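# Put blue foam block, or else cardboard box, into tote

## Task

Find out whether a blue foam block lies on this room's floor. If one does, place it in the tote next to the door; if not, place the cardboard box in that tote. The placed item must rest completely inside the tote with no part sticking out past the rim, and must stay there on its own once the robot lets go. The robot must not tip over or be left leaning.

## Robot and tools

Robot: TidyBot++, a four-caster mobile base (0.54 m long, 0.50 m wide, 0.38 m tall) carrying a single seven-joint arm with a two-finger gripper. The shoulder sits 0.12 m ahead of the base centre and 0.68 m up. Cameras: base_camera (pinhole, 644x364) and wrist_camera (fisheye, 644x476, looks along the hand). The arm begins folded, hand down, poking up to 0.08 m past the base front, elbow up to 1.15 m high. Loose objects may occasionally get nudged by something.

Frames: the base frame has its origin on the floor below the base centre, x forward, y left, z up. hand_pose is reported in it as the midpoint between the finger pads; its z axis runs out along the fingers and the fingers close along its y axis. The odometry frame is the base frame where the scene began. base_odometry heading is positive to the left, range -3.142 to 3.142, and counts wheel slip as motion, drifting a few cm and degrees over many moves. base_tilt is in degrees, positive when leaning forward or right, with a fixed error near 1 degree.

execute_actions: argument actions is a list holding one action or none (empty returns state and images only). Optional cameras: list of base_camera, wrist_camera or all; omitted or null gives all, [] gives none. An action may contain base, joints, speeds.
- base: exactly one key, each a relative offset from where the base last reported itself, no heading change for the first two: translate_m (metres, forward positive, -2 to 2), strafe_m (metres, left positive, -2 to 2), rotate_rad (radians, counter-clockwise from above positive, -6.3 to 6.3).
- joints: absolute angle targets by name, any subset: joint_1_rad (any angle, whole arm about vertical, positive clockwise from above, opposite to heading), joint_2_rad shoulder -2.249 to 2.249, joint_3_rad any angle (upper-arm twist), joint_4_rad elbow -2.579 to 2.579, joint_5_rad any angle (forearm twist), joint_6_rad wrist -2.099 to 2.099, joint_7_rad any angle (hand twist; hand down, positive is counter-clockwise from above, 1.57 puts fingers opening left/right), gripper_pos 0 open to 1 closed. Unlimited joints go the short way; turn large amounts in steps below half a turn. Done tolerances: 0.039 rad for joints 1-4, 0.056 for 5-7, 0.03 for the gripper.
- speeds: caps for this action only: translate_m and strafe_m 0.05 to 0.5 m/s, rotate_rad 0.1 to 1.57 rad/s (maximum is the default). A base move needing over 8.667 s at its cap is refused.
Unknown keys or out-of-range numbers refuse the whole call. Anything you leave out of an action may still be driving toward an earlier target. If a result reports a stop, later movement calls in that same reply are skipped.

wait: seconds 0 to 10; commands nothing and returns the same state and images. zoom_image: camera plus region [x0, y0, x1, y1] in pixels from the top-left of that camera's latest full image, at most 504x504. finished_scene: scene = the current scene number; final, call only once the item rests in the tote by itself.

Arm geometry (joint_1_rad 0, joint_3_rad 3.14, joint_5_rad 0 keeps the arm in the base's x-z plane): upper arm 0.42 m at angle joint_2_rad from vertical, forearm 0.31 m at joint_2_rad - joint_4_rad, hand 0.31 m at joint_2_rad - joint_4_rad - joint_6_rad, forward-lean positive. Reach ahead of the shoulder is the sum of length x sin(angle); height above it is the sum of length x cos(angle). A downward hand reaches at most about 0.94 m above the floor, only near the base. Finger gap is about 85 x (1 - gripper_pos) mm; closed fingertips reach about 20 mm beyond the hand point. At gripper_pos 1, done means empty fingers; off_target means something is held.

Result lines: base_status and joint_status per motion: done, off_target (resting short, may still push), contact_stop or time_out (target dropped, holding in place), not_followed (self-collision check withheld arm targets; a cause: line explains; targets may be retried until you send valid ones). A blocked base may still show done. on_its_own lists uncommanded motion. motor_effort gives percent of max, bracket = peak. ARM HIT means the arm struck the base or itself hard; nothing prevents arm-base contact. Torque fault (joints 1-4 at 104.5 N m, 5-7 at 51.3; warnings at 56.7 and 29.4) freezes arm and gripper 10 s and skips the rest of the call. MOTOR HOT appears from 60 C; at 75 C an OVER-TEMPERATURE FAULT lets the arm sink and joints read limit_stop_at_motor_heat; resend targets afterward. Holding loads heats motors, even while you think; the robot holds its last command while you reply.

Accuracy: friction and load sag leave the hand 1-2 cm off (more stretched out or loaded). Correct by sending each joint its previous command plus (wanted minus read); while carrying, never command the read angle. Trust camera images over hand_pose.

Avoid: dropping, slamming or shoving objects hard; driving the base while the arm is caught, especially above about 0.8 m, which can tip the robot; horizontal pushes on a raised hand; leaving the item overhanging the tote rim. If the robot leans, retract the arm or back away. Fewer and shorter robot motions are better.

Each tool is called after ">>>" as a command line: name --argument value for each argument, lists and objects as JSON in quotes; but a table of rows of numbers goes row by row, as --pt "numbers of a row", without its own name.

## Session

>>> execute_actions --actions '[]'

Scene clock: 0.00 s.
base_odometry: x=+0.000 y=+0.000 heading=+0.000 (m, m, rad; odometry frame)
base_tilt: forward=-0.1 right=+0.3 (deg)
base_status: not commanded
joint_positions: joint_1_rad=-0.033 joint_2_rad=-0.345 joint_3_rad=+3.115 joint_4_rad=-2.526 joint_5_rad=-0.010 joint_6_rad=-0.909 joint_7_rad=+1.569 gripper_pos=+0.000
joint_status: not commanded
motor_effort: joint_1_rad=+0 joint_2_rad=-2 joint_3_rad=+0 joint_4_rad=+15 joint_5_rad=+0 joint_6_rad=+1 joint_7_rad=+0 (%)
hand_pose: x=+0.2495 y=+0.0107 z=+0.5865 quat_wxyz=(+0.000, +0.999, +0.026, +0.026) (m; base frame)
pictures: base_camera, wrist_camera
Images, in order (width x height): base_camera 644x364, wrist_camera 644x476.

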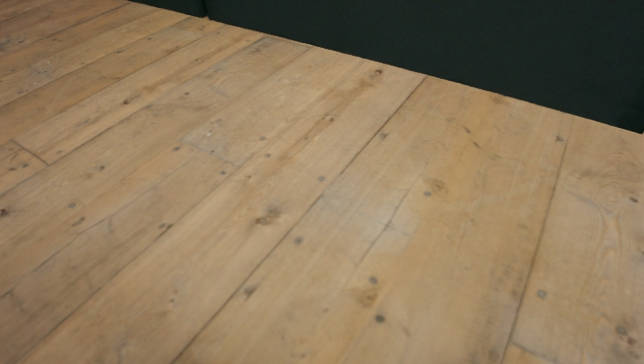

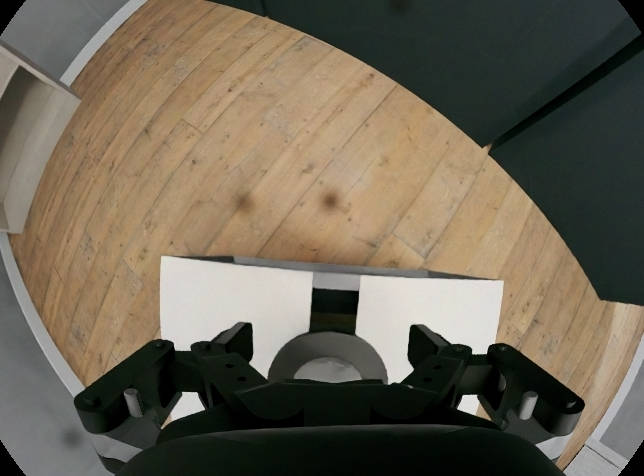

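>>> execute_actions --actions '[{"base":{"rotate_rad":2.2},"joints":{"joint_4_rad":-1.6,"joint_6_rad":-1.1}}]'

>>> execute_actions --actions '[{"base":{"rotate_rad":1.8}}]'

Scene clock: 3.60 s.
base_odometry: x=+0.000 y=+0.000 heading=+2.199 (m, m, rad; odometry frame)
base_tilt: forward=-0.1 right=+0.3 (deg)
base_status: done
joint_positions: joint_1_rad=-0.033 joint_2_rad=-0.345 joint_3_rad=+3.114 joint_4_rad=-1.612 joint_5_rad=-0.010 joint_6_rad=-1.055 joint_7_rad=+1.569 gripper_pos=+0.000
joint_status: all done
motor_effort: joint_1_rad=+0(1) joint_2_rad=-7(8) joint_3_rad=+0(1) joint_4_rad=+19(20) joint_5_rad=+0(1) joint_6_rad=+7(7) joint_7_rad=+0(0) (%)
hand_pose: x=+0.5028 y=+0.0293 z=+0.9590 quat_wxyz=(-0.013, +0.917, +0.028, +0.398) (m; base frame)
pictures: base_camera, wrist_camera
Images, in order (width x height): base_camera 644x364, wrist_camera 644x476.

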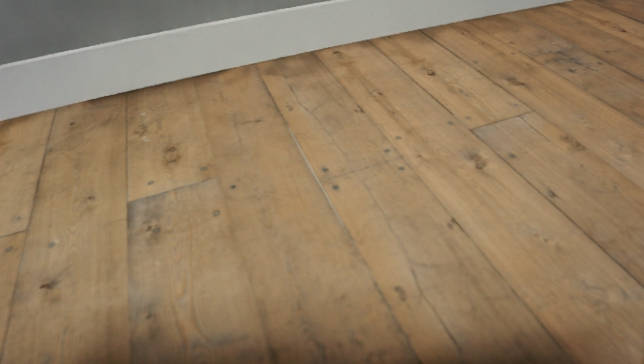

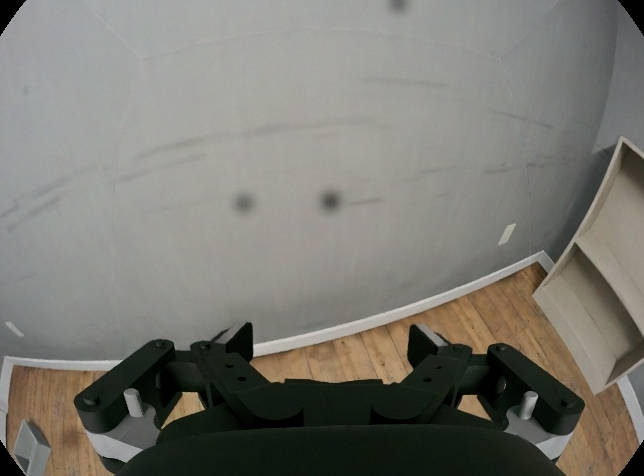

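Scene clock: 6.03 s.
base_odometry: x=+0.000 y=+0.000 heading=-2.285 (m, m, rad; odometry frame)
base_tilt: forward=+0.0 right=+0.3 (deg)
base_status: done
joint_positions: joint_1_rad=-0.033 joint_2_rad=-0.345 joint_3_rad=+3.115 joint_4_rad=-1.612 joint_5_rad=-0.010 joint_6_rad=-1.055 joint_7_rad=+1.569 gripper_pos=+0.000
joint_status: not commanded
motor_effort: joint_1_rad=+0(1) joint_2_rad=-7(9) joint_3_rad=+0(1) joint_4_rad=+19(20) joint_5_rad=+1(1) joint_6_rad=+6(7) joint_7_rad=+0(0) (%)
hand_pose: x=+0.5028 y=+0.0290 z=+0.9590 quat_wxyz=(-0.013, +0.917, +0.027, +0.398) (m; base frame)
pictures: base_camera, wrist_camera
Images, in order (width x height): base_camera 644x364, wrist_camera 644x476.

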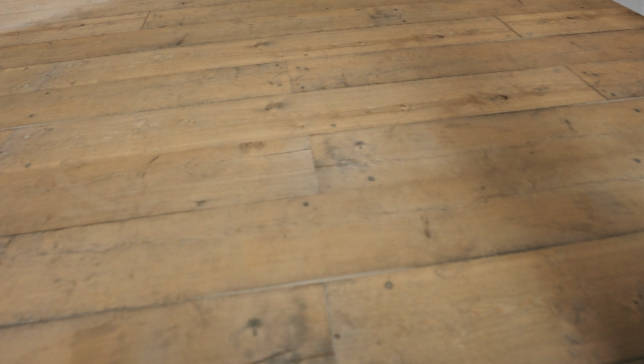

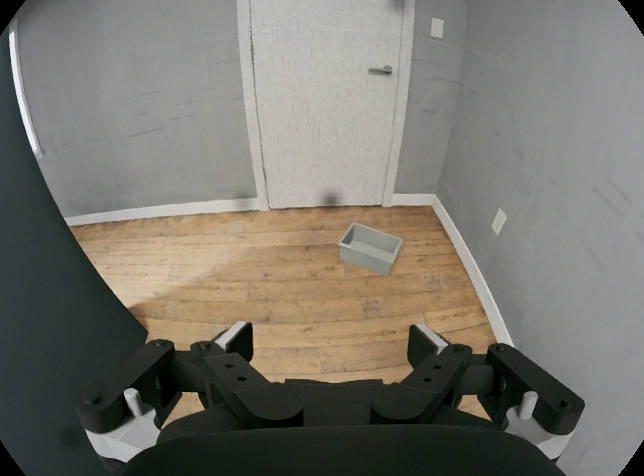

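>>> execute_actions --actions '[{"base":{"translate_m":1.0},"joints":{"joint_1_rad":-1.3}}]'

Scene clock: 9.83 s.
base_odometry: x=-0.654 y=-0.757 heading=-2.284 (m, m, rad; odometry frame)
base_tilt: forward=+0.0 right=+0.3 (deg)
base_status: done
joint_positions: joint_1_rad=-1.283 joint_2_rad=-0.347 joint_3_rad=+3.115 joint_4_rad=-1.612 joint_5_rad=-0.010 joint_6_rad=-1.059 joint_7_rad=+1.569 gripper_pos=+0.000
joint_status: all done
motor_effort: joint_1_rad=+0(0) joint_2_rad=-8(9) joint_3_rad=+0(1) joint_4_rad=+19(20) joint_5_rad=+0(0) joint_6_rad=+6(7) joint_7_rad=+0(0) (%)
hand_pose: x=+0.2124 y=+0.3720 z=+0.9591 quat_wxyz=(-0.243, +0.728, +0.559, +0.315) (m; base frame)
pictures: base_camera, wrist_camera
Images, in order (width x height): base_camera 644x364, wrist_camera 644x476.

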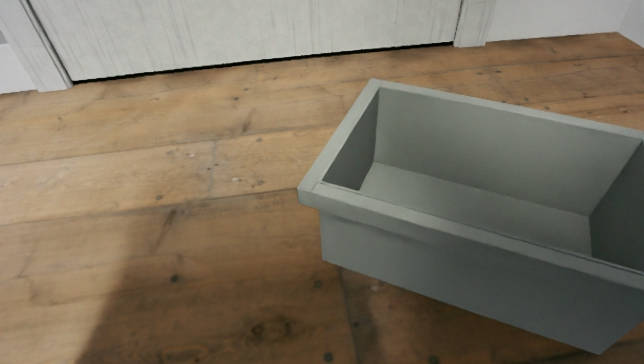

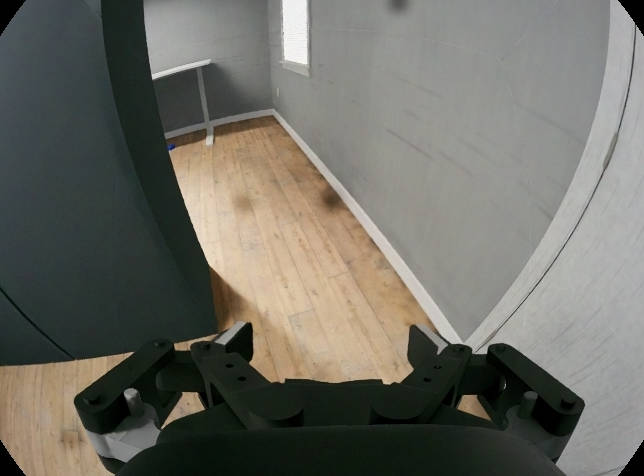

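>>> execute_actions --actions '[{"base":{"rotate_rad":1.2},"joints":{"joint_1_rad":0,"joint_3_rad":3.16}}]' --cameras '[]'

>>> execute_actions --actions '[{"base":{"translate_m":0.9}}]' --cameras '[]'

>>> execute_actions --actions '[{"base":{"rotate_rad":0.6}}]'

Scene clock: 14.57 s.
base_odometry: x=-0.654 y=-0.757 heading=-1.085 (m, m, rad; odometry frame)
base_tilt: forward=-0.1 right=+0.3 (deg)
base_status: done
joint_positions: joint_1_rad=-0.015 joint_2_rad=-0.347 joint_3_rad=+3.150 joint_4_rad=-1.612 joint_5_rad=-0.010 joint_6_rad=-1.059 joint_7_rad=+1.569 gripper_pos=+0.000
joint_status: all done
motor_effort: joint_1_rad=+0(1) joint_2_rad=-7(9) joint_3_rad=+0(1) joint_4_rad=+19(19) joint_5_rad=+0(1) joint_6_rad=+6(6) joint_7_rad=+0(0) (%)
hand_pose: x=+0.5028 y=+0.0060 z=+0.9593 quat_wxyz=(-0.008, +0.918, +0.001, +0.397) (m; base frame)
pictures: none
No camera images: the call's "cameras" was empty. Leave "cameras" out to get every camera's image.

Scene clock: 17.73 s.
base_odometry: x=-0.233 y=-1.552 heading=-1.084 (m, m, rad; odometry frame)
base_tilt: forward=-0.1 right=+0.3 (deg)
base_status: done
joint_positions: joint_1_rad=-0.015 joint_2_rad=-0.344 joint_3_rad=+3.151 joint_4_rad=-1.611 joint_5_rad=-0.010 joint_6_rad=-1.061 joint_7_rad=+1.569 gripper_pos=+0.000
joint_status: not commanded
motor_effort: joint_1_rad=+0(1) joint_2_rad=-7(11) joint_3_rad=+0(1) joint_4_rad=+19(20) joint_5_rad=+0(0) joint_6_rad=+6(7) joint_7_rad=+0(0) (%)
hand_pose: x=+0.5033 y=+0.0058 z=+0.9582 quat_wxyz=(-0.008, +0.918, +0.001, +0.396) (m; base frame)
pictures: none
No camera images: the call's "cameras" was empty. Leave "cameras" out to get every camera's image.

Scene clock: 19.30 s.
base_odometry: x=-0.233 y=-1.552 heading=-0.485 (m, m, rad; odometry frame)
base_tilt: forward=-0.1 right=+0.3 (deg)
base_status: done
joint_positions: joint_1_rad=-0.013 joint_2_rad=-0.344 joint_3_rad=+3.154 joint_4_rad=-1.611 joint_5_rad=-0.010 joint_6_rad=-1.061 joint_7_rad=+1.569 gripper_pos=+0.000
joint_status: not commanded
motor_effort: joint_1_rad=+0(1) joint_2_rad=-7(8) joint_3_rad=+0(1) joint_4_rad=+19(19) joint_5_rad=+0(1) joint_6_rad=+6(6) joint_7_rad=+0(0) (%)
hand_pose: x=+0.5033 y=+0.0036 z=+0.9583 quat_wxyz=(-0.008, +0.918, -0.001, +0.396) (m; base frame)
pictures: base_camera, wrist_camera
Images, in order (width x height): base_camera 644x364, wrist_camera 644x476.

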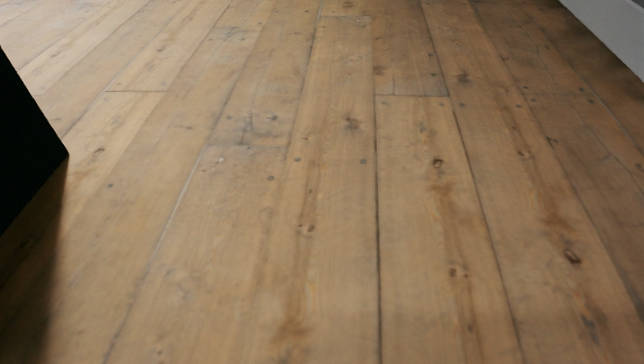

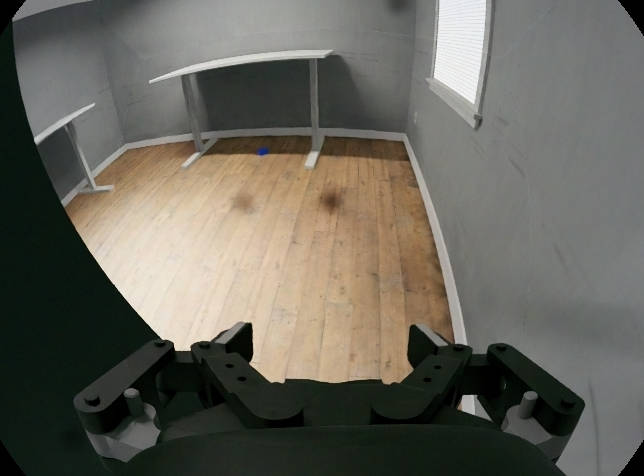

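>>> execute_actions --actions '[{"base":{"translate_m":1.5}}]' --cameras '[]'

>>> execute_actions --actions '[{"base":{"strafe_m":0.5},"joints":{"joint_2_rad":0.8,"joint_4_rad":-1.9,"joint_6_rad":0.6}}]'

Scene clock: 24.70 s.
base_odometry: x=+1.096 y=-2.249 heading=-0.484 (m, m, rad; odometry frame)
base_tilt: forward=+0.0 right=+0.3 (deg)
base_status: done
joint_positions: joint_1_rad=-0.013 joint_2_rad=-0.343 joint_3_rad=+3.154 joint_4_rad=-1.610 joint_5_rad=-0.010 joint_6_rad=-1.063 joint_7_rad=+1.569 gripper_pos=+0.000
joint_status: not commanded
motor_effort: joint_1_rad=+0(0) joint_2_rad=-7(10) joint_3_rad=+0(1) joint_4_rad=+19(20) joint_5_rad=+0(0) joint_6_rad=+6(7) joint_7_rad=+0(0) (%)
hand_pose: x=+0.5034 y=+0.0036 z=+0.9581 quat_wxyz=(-0.008, +0.919, -0.001, +0.395) (m; base frame)
pictures: none
No camera images: the call's "cameras" was empty. Leave "cameras" out to get every camera's image.

Scene clock: 27.23 s.
base_odometry: x=+1.329 y=-1.806 heading=-0.484 (m, m, rad; odometry frame)
base_tilt: forward=+0.0 right=+0.3 (deg)
base_status: done
joint_positions: joint_1_rad=-0.010 joint_2_rad=+0.796 joint_3_rad=+3.154 joint_4_rad=-1.885 joint_5_rad=-0.010 joint_6_rad=+0.557 joint_7_rad=+1.569 gripper_pos=+0.000
joint_status: all done
motor_effort: joint_1_rad=+0(4) joint_2_rad=-37(38) joint_3_rad=-1(3) joint_4_rad=+12(19) joint_5_rad=+0(1) joint_6_rad=+7(7) joint_7_rad=+0(0) (%)
hand_pose: x=+0.8245 y=-0.0006 z=+0.5311 quat_wxyz=(+0.003, +0.873, -0.003, +0.487) (m; base frame)
pictures: base_camera, wrist_camera
Images, in order (width x height): base_camera 644x364, wrist_camera 644x476.

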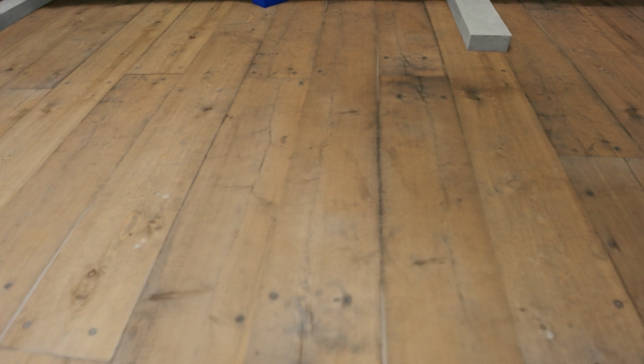

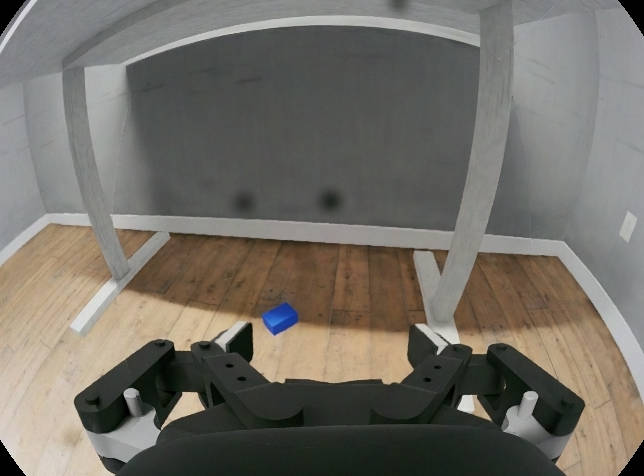

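>>> execute_actions --actions '[{"base":{"strafe_m":0.13},"joints":{"joint_2_rad":1.45,"joint_4_rad":-0.91,"joint_6_rad":-0.82}}]' --cameras '[]'

>>> execute_actions --actions '[{"base":{"translate_m":0.45}}]'

Scene clock: 30.67 s.
base_odometry: x=+1.389 y=-1.691 heading=-0.484 (m, m, rad; odometry frame)
base_tilt: forward=+0.0 right=+0.3 (deg)
base_status: done
joint_positions: joint_1_rad=-0.008 joint_2_rad=+1.441 joint_3_rad=+3.156 joint_4_rad=-0.927 joint_5_rad=-0.010 joint_6_rad=-0.779 joint_7_rad=+1.569 gripper_pos=+0.000
joint_status: all done
motor_effort: joint_1_rad=+0(4) joint_2_rad=-46(48) joint_3_rad=-1(3) joint_4_rad=+11(12) joint_5_rad=+0(0) joint_6_rad=-1(8) joint_7_rad=+0(0) (%)
hand_pose: x=+0.7548 y=+0.0009 z=+0.2003 quat_wxyz=(+0.003, +1.000, -0.001, -0.002) (m; base frame)
pictures: none
No camera images: the call's "cameras" was empty. Leave "cameras" out to get every camera's image.

Scene clock: 32.93 s.
base_odometry: x=+1.788 y=-1.900 heading=-0.484 (m, m, rad; odometry frame)
base_tilt: forward=+0.0 right=+0.3 (deg)
base_status: done
joint_positions: joint_1_rad=-0.008 joint_2_rad=+1.442 joint_3_rad=+3.156 joint_4_rad=-0.918 joint_5_rad=-0.010 joint_6_rad=-0.781 joint_7_rad=+1.569 gripper_pos=+0.000
joint_status: not commanded
motor_effort: joint_1_rad=+0(1) joint_2_rad=-46(50) joint_3_rad=-1(2) joint_4_rad=+11(13) joint_5_rad=+0(0) joint_6_rad=-1(1) joint_7_rad=+0(0) (%)
hand_pose: x=+0.7577 y=+0.0009 z=+0.2011 quat_wxyz=(+0.003, +1.000, -0.001, +0.000) (m; base frame)
pictures: base_camera, wrist_camera
Images, in order (width x height): base_camera 644x364, wrist_camera 644x476.

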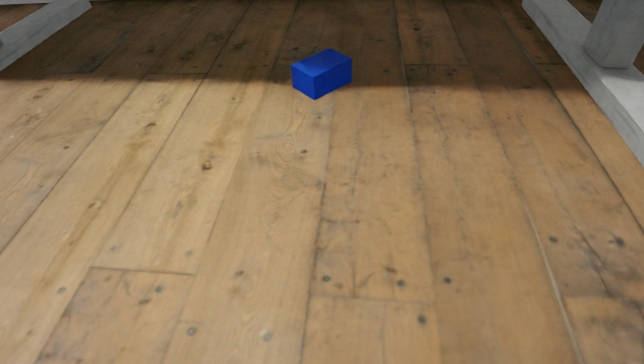

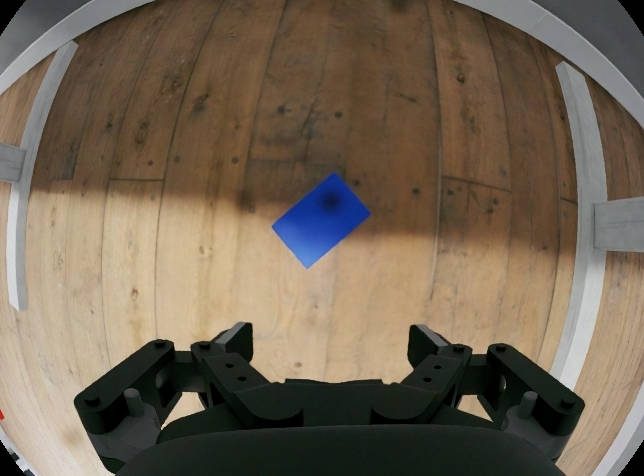

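>>> execute_actions --actions '[{"base":{"translate_m":0.072},"joints":{"joint_7_rad":0.68,"joint_2_rad":1.7,"joint_4_rad":-0.64,"joint_6_rad":-0.8}}]'

Scene clock: 35.53 s.
base_odometry: x=+1.852 y=-1.934 heading=-0.483 (m, m, rad; odometry frame)
base_tilt: forward=+0.0 right=+0.3 (deg)
base_status: done
joint_positions: joint_1_rad=-0.008 joint_2_rad=+1.702 joint_3_rad=+3.156 joint_4_rad=-0.654 joint_5_rad=-0.010 joint_6_rad=-0.781 joint_7_rad=+0.710 gripper_pos=+0.000
joint_status: all done
motor_effort: joint_1_rad=+0(4) joint_2_rad=-46(50) joint_3_rad=-1(2) joint_4_rad=+11(12) joint_5_rad=+0(1) joint_6_rad=+0(2) joint_7_rad=+0(1) (%)
hand_pose: x=+0.7597 y=+0.0015 z=+0.0930 quat_wxyz=(+0.002, +0.909, -0.416, +0.003) (m; base frame)
pictures: base_camera, wrist_camera
Images, in order (width x height): base_camera 644x364, wrist_camera 644x476.

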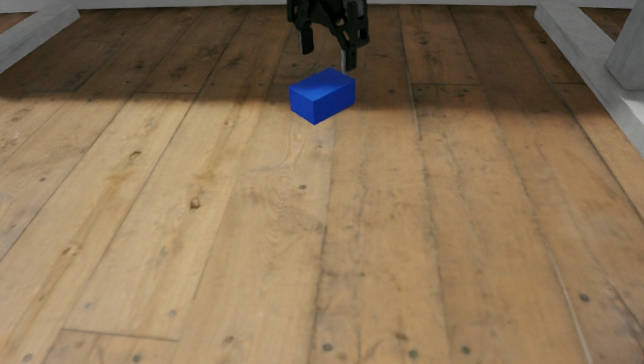

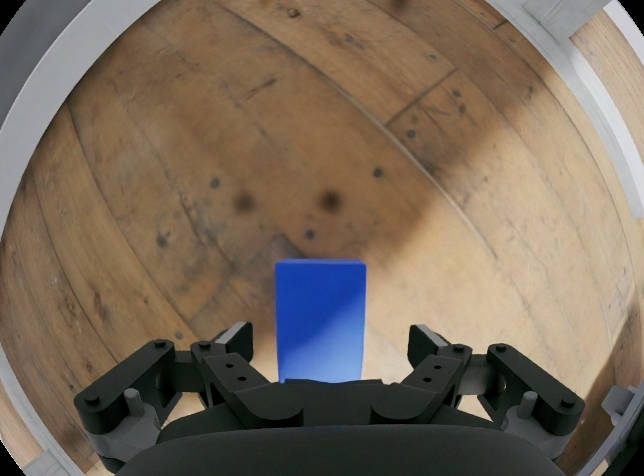

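Well aligned. Lower ~5.5 cm.

>>> execute_actions --actions '[{"joints":{"joint_2_rad":1.86,"joint_4_rad":-0.43,"joint_6_rad":-0.88}}]'

>>> execute_actions --actions '[{"joints":{"gripper_pos":1}}]'

Scene clock: 37.73 s.
base_odometry: x=+1.852 y=-1.934 heading=-0.483 (m, m, rad; odometry frame)
base_tilt: forward=+0.0 right=+0.3 (deg)
base_status: not commanded
joint_positions: joint_1_rad=-0.008 joint_2_rad=+1.861 joint_3_rad=+3.156 joint_4_rad=-0.444 joint_5_rad=-0.010 joint_6_rad=-0.838 joint_7_rad=+0.710 gripper_pos=+0.000
joint_status: all done
motor_effort: joint_1_rad=+0(0) joint_2_rad=-45(49) joint_3_rad=-1(1) joint_4_rad=+12(13) joint_5_rad=+0(0) joint_6_rad=+0(0) joint_7_rad=+0(0) (%)
hand_pose: x=+0.7549 y=+0.0025 z=+0.0394 quat_wxyz=(+0.003, +0.910, -0.415, +0.000) (m; base frame)
pictures: base_camera, wrist_camera
Images, in order (width x height): base_camera 644x364, wrist_camera 644x476.

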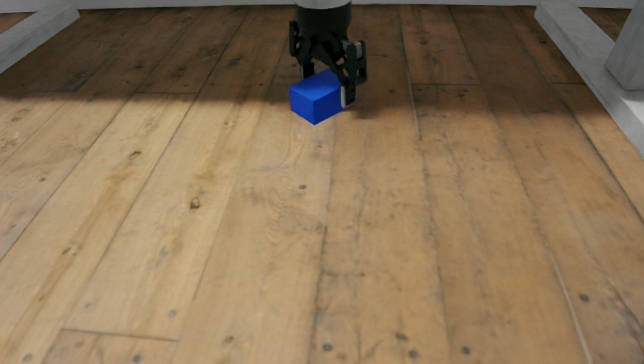

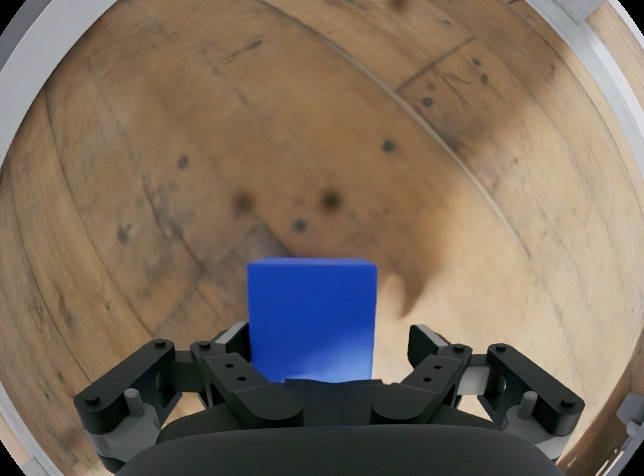

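Scene clock: 38.83 s.
base_odometry: x=+1.852 y=-1.934 heading=-0.483 (m, m, rad; odometry frame)
base_tilt: forward=+0.0 right=+0.3 (deg)
base_status: not commanded
joint_positions: joint_1_rad=-0.008 joint_2_rad=+1.858 joint_3_rad=+3.156 joint_4_rad=-0.443 joint_5_rad=-0.010 joint_6_rad=-0.845 joint_7_rad=+0.710 gripper_pos=+0.403
joint_status: gripper_pos off_target (ended at +0.403, target +1.000)
motor_effort: joint_1_rad=+0(1) joint_2_rad=-46(47) joint_3_rad=-1(1) joint_4_rad=+12(13) joint_5_rad=+0(1) joint_6_rad=+0(3) joint_7_rad=+0(0) (%)
hand_pose: x=+0.7554 y=+0.0026 z=+0.0414 quat_wxyz=(+0.004, +0.910, -0.415, +0.000) (m; base frame)
pictures: base_camera, wrist_camera
Images, in order (width x height): base_camera 644x364, wrist_camera 644x476.

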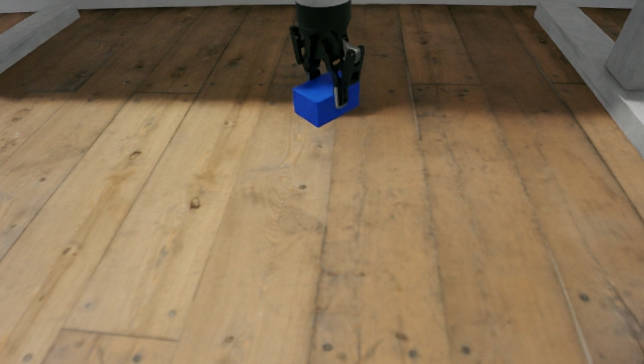

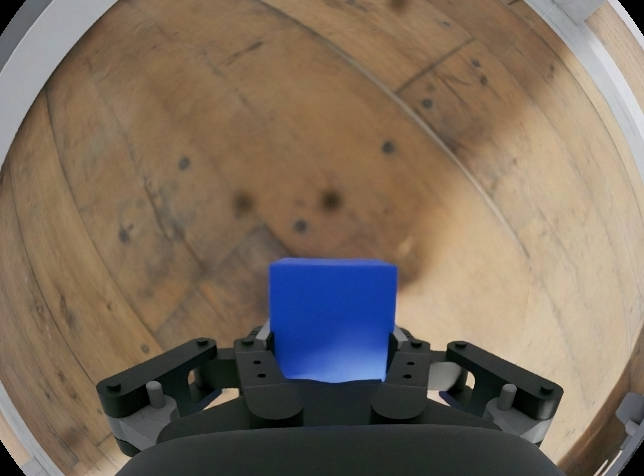

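>>> execute_actions --actions '[{"joints":{"joint_2_rad":1.45,"joint_4_rad":-0.91,"joint_6_rad":-0.78}}]' --cameras '[]'

>>> execute_actions --actions '[{"base":{"translate_m":-0.6}}]' --cameras '[]'

>>> execute_actions --actions '[{"base":{"rotate_rad":3.03},"joints":{"joint_2_rad":0.9,"joint_4_rad":-1.5,"joint_6_rad":-0.3,"joint_7_rad":1.6}}]' --cameras '[]'

>>> execute_actions --actions '[{"base":{"strafe_m":0.75}}]'

Scene clock: 42.67 s.
base_odometry: x=+1.852 y=-1.934 heading=-0.483 (m, m, rad; odometry frame)
base_tilt: forward=+0.0 right=+0.3 (deg)
base_status: not commanded
joint_positions: joint_1_rad=-0.008 joint_2_rad=+1.454 joint_3_rad=+3.156 joint_4_rad=-0.895 joint_5_rad=-0.010 joint_6_rad=-0.824 joint_7_rad=+0.710 gripper_pos=+0.403
joint_status: all done
motor_effort: joint_1_rad=+0(1) joint_2_rad=-47(49) joint_3_rad=-1(1) joint_4_rad=+11(12) joint_5_rad=+0(1) joint_6_rad=-1(1) joint_7_rad=+0(0) (%)
hand_pose: x=+0.7513 y=+0.0008 z=+0.1988 quat_wxyz=(+0.010, +0.909, -0.418, -0.013) (m; base frame)
pictures: none
No camera images: the call's "cameras" was empty. Leave "cameras" out to get every camera's image.

Scene clock: 45.37 s.
base_odometry: x=+1.320 y=-1.655 heading=-0.483 (m, m, rad; odometry frame)
base_tilt: forward=+0.0 right=+0.3 (deg)
base_status: done
joint_positions: joint_1_rad=-0.006 joint_2_rad=+1.454 joint_3_rad=+3.156 joint_4_rad=-0.904 joint_5_rad=-0.010 joint_6_rad=-0.819 joint_7_rad=+0.710 gripper_pos=+0.403
joint_status: not commanded
motor_effort: joint_1_rad=+0(5) joint_2_rad=-48(50) joint_3_rad=-1(3) joint_4_rad=+12(13) joint_5_rad=+0(1) joint_6_rad=-1(2) joint_7_rad=+0(0) (%)
hand_pose: x=+0.7479 y=-0.0004 z=+0.1968 quat_wxyz=(+0.011, +0.908, -0.418, -0.014) (m; base frame)
pictures: none
No camera images: the call's "cameras" was empty. Leave "cameras" out to get every camera's image.

Scene clock: 48.60 s.
base_odometry: x=+1.321 y=-1.655 heading=+2.545 (m, m, rad; odometry frame)
base_tilt: forward=+0.0 right=+0.3 (deg)
base_status: done
joint_positions: joint_1_rad=+0.023 joint_2_rad=+0.920 joint_3_rad=+3.182 joint_4_rad=-1.566 joint_5_rad=-0.005 joint_6_rad=-0.340 joint_7_rad=+1.572 gripper_pos=+0.403
joint_status: joint_4_rad off_target (ended at -1.566, target -1.500); the others done
motor_effort: joint_1_rad=-4(6) joint_2_rad=-46(50) joint_3_rad=-4(9) joint_4_rad=+26(28) joint_5_rad=+0(5) joint_6_rad=+14(17) joint_7_rad=+0(2) (%)
hand_pose: x=+0.7414 y=-0.0367 z=+0.3917 quat_wxyz=(+0.018, +0.987, -0.022, +0.157) (m; base frame)
pictures: none
No camera images: the call's "cameras" was empty. Leave "cameras" out to get every camera's image.

Scene clock: 52.30 s.
TORQUE WARNING: joint_3_rad reached its warning level (56.7 N m).
base_odometry: x=+0.899 y=-2.275 heading=+2.545 (m, m, rad; odometry frame)
base_tilt: forward=+0.0 right=+0.3 (deg)
base_status: done
joint_positions: joint_1_rad=+0.003 joint_2_rad=+0.899 joint_3_rad=+3.163 joint_4_rad=-1.493 joint_5_rad=+0.001 joint_6_rad=-0.329 joint_7_rad=+1.563 gripper_pos=+0.412
joint_status: not commanded
on_its_own: joint_4_rad moved +0.073 to your old target -1.500
motor_effort: joint_1_rad=+0(89) joint_2_rad=-41(53) joint_3_rad=-1(89) joint_4_rad=+13(32) joint_5_rad=+1(14) joint_6_rad=+4(22) joint_7_rad=+0(13) (%)
hand_pose: x=+0.7899 y=-0.0141 z=+0.4295 quat_wxyz=(+0.009, +0.978, -0.010, +0.209) (m; base frame)
pictures: base_camera, wrist_camera
Images, in order (width x height): base_camera 644x364, wrist_camera 644x476.

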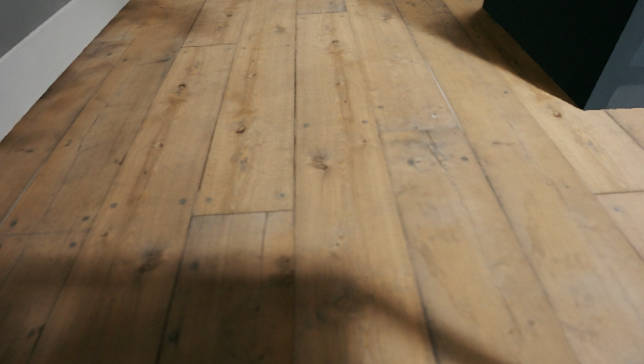

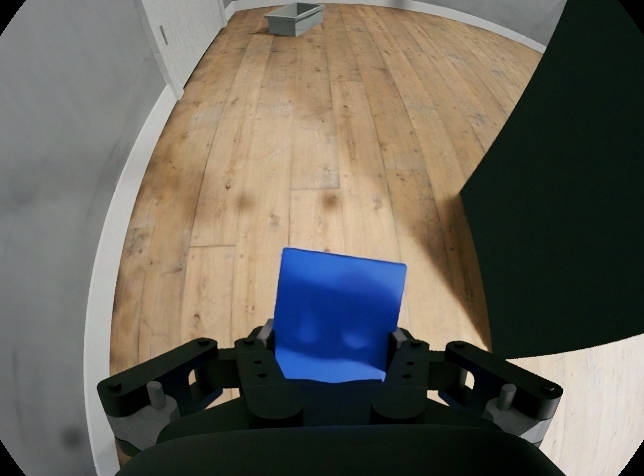

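>>> execute_actions --actions '[{"base":{"translate_m":1.5},"joints":{"joint_2_rad":1.15,"joint_4_rad":-1.1,"joint_6_rad":-0.93}}]'

Scene clock: 57.23 s.
base_odometry: x=-0.342 y=-1.434 heading=+2.546 (m, m, rad; odometry frame)
base_tilt: forward=+0.0 right=+0.3 (deg)
base_status: done
joint_positions: joint_1_rad=+0.003 joint_2_rad=+1.150 joint_3_rad=+3.163 joint_4_rad=-1.111 joint_5_rad=+0.001 joint_6_rad=-0.889 joint_7_rad=+1.563 gripper_pos=+0.412
joint_status: all done
motor_effort: joint_1_rad=+0(2) joint_2_rad=-45(47) joint_3_rad=-1(1) joint_4_rad=+13(15) joint_5_rad=+0(0) joint_6_rad=-1(3) joint_7_rad=+0(0) (%)
hand_pose: x=+0.7427 y=-0.0129 z=+0.3423 quat_wxyz=(+0.010, +1.000, -0.010, -0.004) (m; base frame)
pictures: base_camera, wrist_camera
Images, in order (width x height): base_camera 644x364, wrist_camera 644x476.

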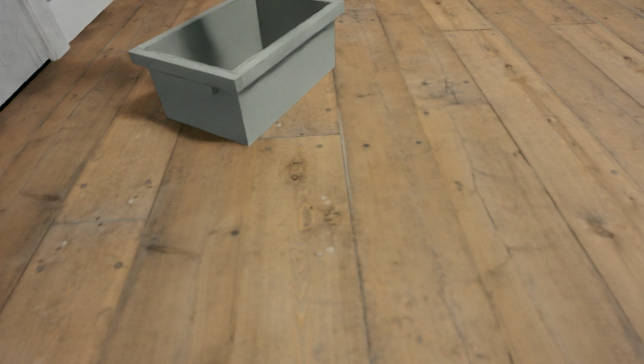

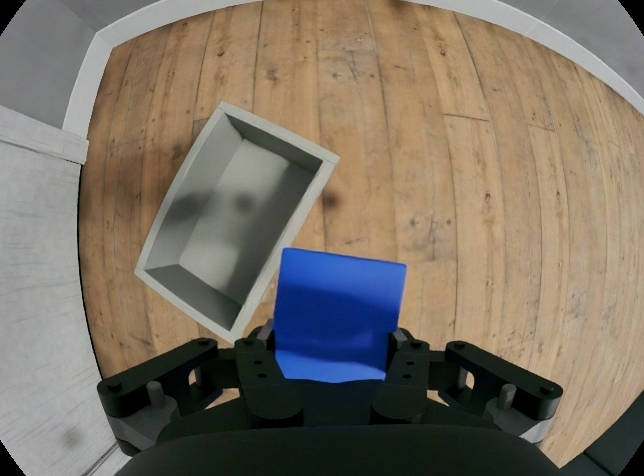

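>>> execute_actions --actions '[{"base":{"translate_m":0.1},"joints":{"joint_1_rad":-0.215,"joint_7_rad":2.45}}]'

>>> execute_actions --actions '[{"joints":{"joint_2_rad":1.45,"joint_4_rad":-0.91,"joint_6_rad":-0.75}}]'

Scene clock: 59.43 s.
base_odometry: x=-0.425 y=-1.378 heading=+2.546 (m, m, rad; odometry frame)
base_tilt: forward=+0.0 right=+0.3 (deg)
base_status: done
joint_positions: joint_1_rad=-0.217 joint_2_rad=+1.150 joint_3_rad=+3.161 joint_4_rad=-1.107 joint_5_rad=+0.001 joint_6_rad=-0.891 joint_7_rad=+2.422 gripper_pos=+0.412
joint_status: all done
motor_effort: joint_1_rad=+1(4) joint_2_rad=-45(46) joint_3_rad=-1(3) joint_4_rad=+13(13) joint_5_rad=+0(1) joint_6_rad=-1(1) joint_7_rad=+0(0) (%)
hand_pose: x=+0.7320 y=+0.1247 z=+0.3433 quat_wxyz=(+0.008, +0.863, +0.505, -0.006) (m; base frame)
pictures: base_camera, wrist_camera
Images, in order (width x height): base_camera 644x364, wrist_camera 644x476.

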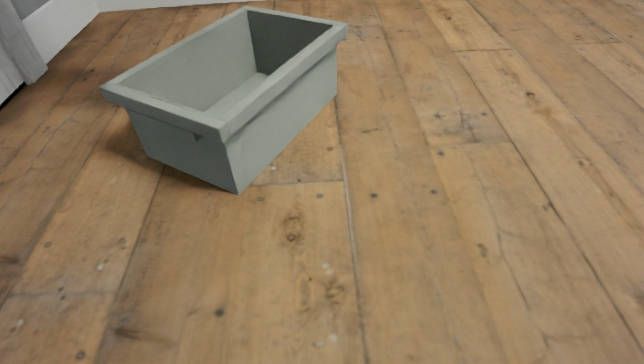

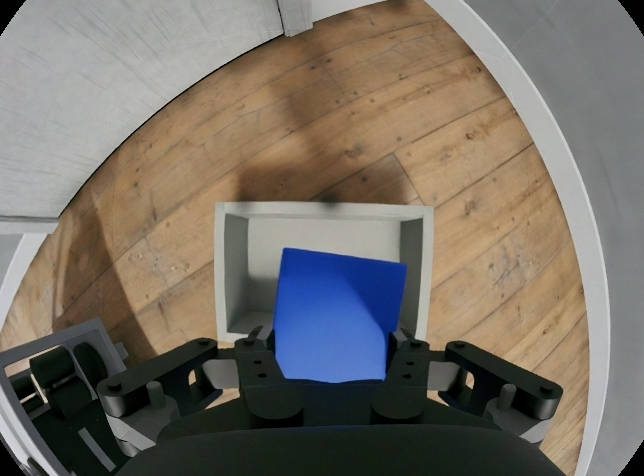

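Scene clock: 61.17 s.
base_odometry: x=-0.425 y=-1.378 heading=+2.546 (m, m, rad; odometry frame)
base_tilt: forward=+0.0 right=+0.3 (deg)
base_status: not commanded
joint_positions: joint_1_rad=-0.217 joint_2_rad=+1.456 joint_3_rad=+3.161 joint_4_rad=-0.925 joint_5_rad=+0.001 joint_6_rad=-0.794 joint_7_rad=+2.422 gripper_pos=+0.412
joint_status: all done
motor_effort: joint_1_rad=+0(0) joint_2_rad=-47(50) joint_3_rad=-1(1) joint_4_rad=+11(13) joint_5_rad=+0(0) joint_6_rad=-1(2) joint_7_rad=+0(0) (%)
hand_pose: x=+0.7312 y=+0.1247 z=+0.1912 quat_wxyz=(+0.004, +0.861, +0.508, -0.019) (m; base frame)
pictures: base_camera, wrist_camera
Images, in order (width x height): base_camera 644x364, wrist_camera 644x476.

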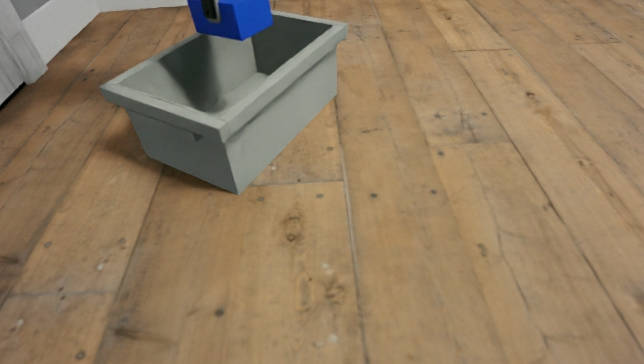

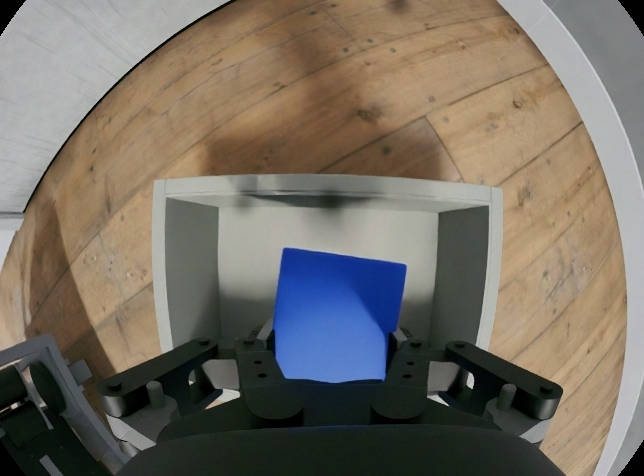

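>>> execute_actions --actions '[{"joints":{"joint_2_rad":1.78,"joint_4_rad":-0.53,"joint_6_rad":-0.85}}]'

Scene clock: 63.40 s.
base_odometry: x=-0.425 y=-1.378 heading=+2.546 (m, m, rad; odometry frame)
base_tilt: forward=+0.0 right=+0.3 (deg)
base_status: not commanded
joint_positions: joint_1_rad=-0.217 joint_2_rad=+1.786 joint_3_rad=+3.161 joint_4_rad=-0.546 joint_5_rad=+0.001 joint_6_rad=-0.808 joint_7_rad=+2.422 gripper_pos=+0.412
joint_status: all done
motor_effort: joint_1_rad=+0(0) joint_2_rad=-46(50) joint_3_rad=-1(1) joint_4_rad=+12(13) joint_5_rad=+0(0) joint_6_rad=-1(1) joint_7_rad=+0(0) (%)
hand_pose: x=+0.7452 y=+0.1296 z=+0.0639 quat_wxyz=(+0.010, +0.860, +0.511, -0.002) (m; base frame)
pictures: base_camera, wrist_camera
Images, in order (width x height): base_camera 644x364, wrist_camera 644x476.

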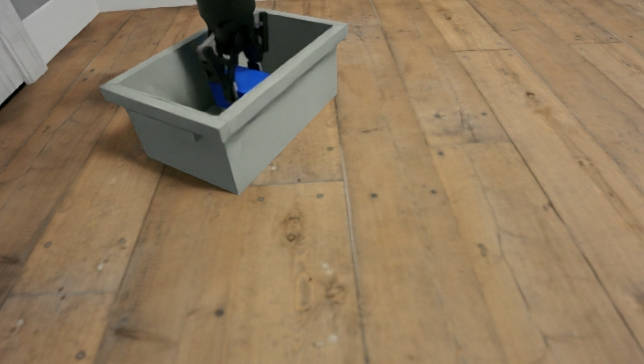

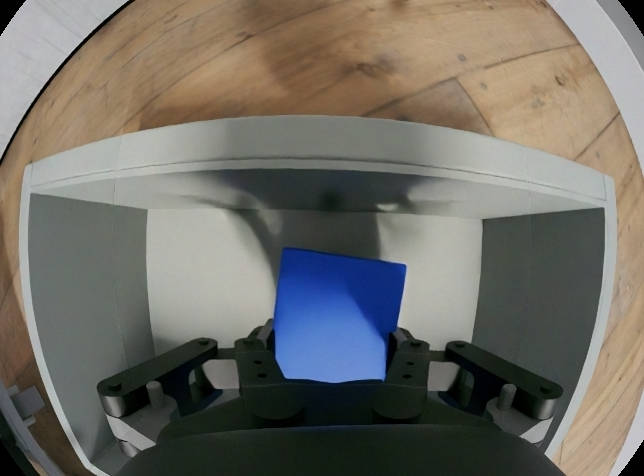

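>>> execute_actions --actions '[{"joints":{"joint_2_rad":1.805}}]' --cameras '[]'

>>> execute_actions --actions '[{"joints":{"gripper_pos":0}}]' --cameras '[]'

>>> execute_actions --actions '[{"joints":{"joint_2_rad":1.3,"joint_4_rad":-1.0}}]'

Scene clock: 65.10 s.
base_odometry: x=-0.425 y=-1.378 heading=+2.546 (m, m, rad; odometry frame)
base_tilt: forward=+0.0 right=+0.3 (deg)
base_status: not commanded
joint_positions: joint_1_rad=-0.217 joint_2_rad=+1.800 joint_3_rad=+3.161 joint_4_rad=-0.544 joint_5_rad=+0.001 joint_6_rad=-0.808 joint_7_rad=+2.422 gripper_pos=+0.412
joint_status: all done
motor_effort: joint_1_rad=+0(0) joint_2_rad=-47(49) joint_3_rad=-1(1) joint_4_rad=+12(12) joint_5_rad=+0(0) joint_6_rad=-1(1) joint_7_rad=+0(0) (%)
hand_pose: x=+0.7375 y=+0.1279 z=+0.0554 quat_wxyz=(+0.008, +0.860, +0.511, -0.008) (m; base frame)
pictures: none
No camera images: the call's "cameras" was empty. Leave "cameras" out to get every camera's image.

Scene clock: 66.20 s.
base_odometry: x=-0.425 y=-1.378 heading=+2.546 (m, m, rad; odometry frame)
base_tilt: forward=+0.0 right=+0.3 (deg)
base_status: not commanded
joint_positions: joint_1_rad=-0.217 joint_2_rad=+1.800 joint_3_rad=+3.161 joint_4_rad=-0.544 joint_5_rad=+0.001 joint_6_rad=-0.808 joint_7_rad=+2.422 gripper_pos=+0.000
joint_status: all done
motor_effort: joint_1_rad=+0(1) joint_2_rad=-46(47) joint_3_rad=-1(1) joint_4_rad=+11(12) joint_5_rad=+0(0) joint_6_rad=+0(1) joint_7_rad=+0(0) (%)
hand_pose: x=+0.7375 y=+0.1279 z=+0.0554 quat_wxyz=(+0.008, +0.860, +0.511, -0.008) (m; base frame)
pictures: none
No camera images: the call's "cameras" was empty. Leave "cameras" out to get every camera's image.

Scene clock: 68.03 s.
base_odometry: x=-0.425 y=-1.378 heading=+2.546 (m, m, rad; odometry frame)
base_tilt: forward=+0.0 right=+0.3 (deg)
base_status: not commanded
joint_positions: joint_1_rad=-0.217 joint_2_rad=+1.302 joint_3_rad=+3.161 joint_4_rad=-0.984 joint_5_rad=+0.001 joint_6_rad=-0.808 joint_7_rad=+2.422 gripper_pos=+0.000
joint_status: all done
motor_effort: joint_1_rad=+0(0) joint_2_rad=-46(49) joint_3_rad=-1(1) joint_4_rad=+12(13) joint_5_rad=+0(0) joint_6_rad=+0(0) joint_7_rad=+0(0) (%)
hand_pose: x=+0.7636 y=+0.1317 z=+0.2765 quat_wxyz=(+0.017, +0.862, +0.507, +0.020) (m; base frame)
pictures: base_camera, wrist_camera
Images, in order (width x height): base_camera 644x364, wrist_camera 644x476.

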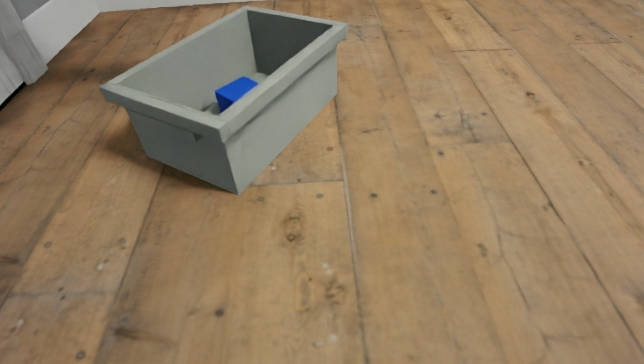

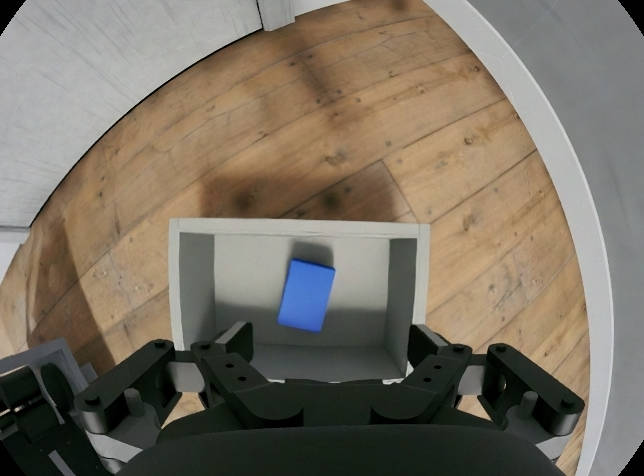

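>>> finished_scene --scene 1

The scene is finished: the task was done.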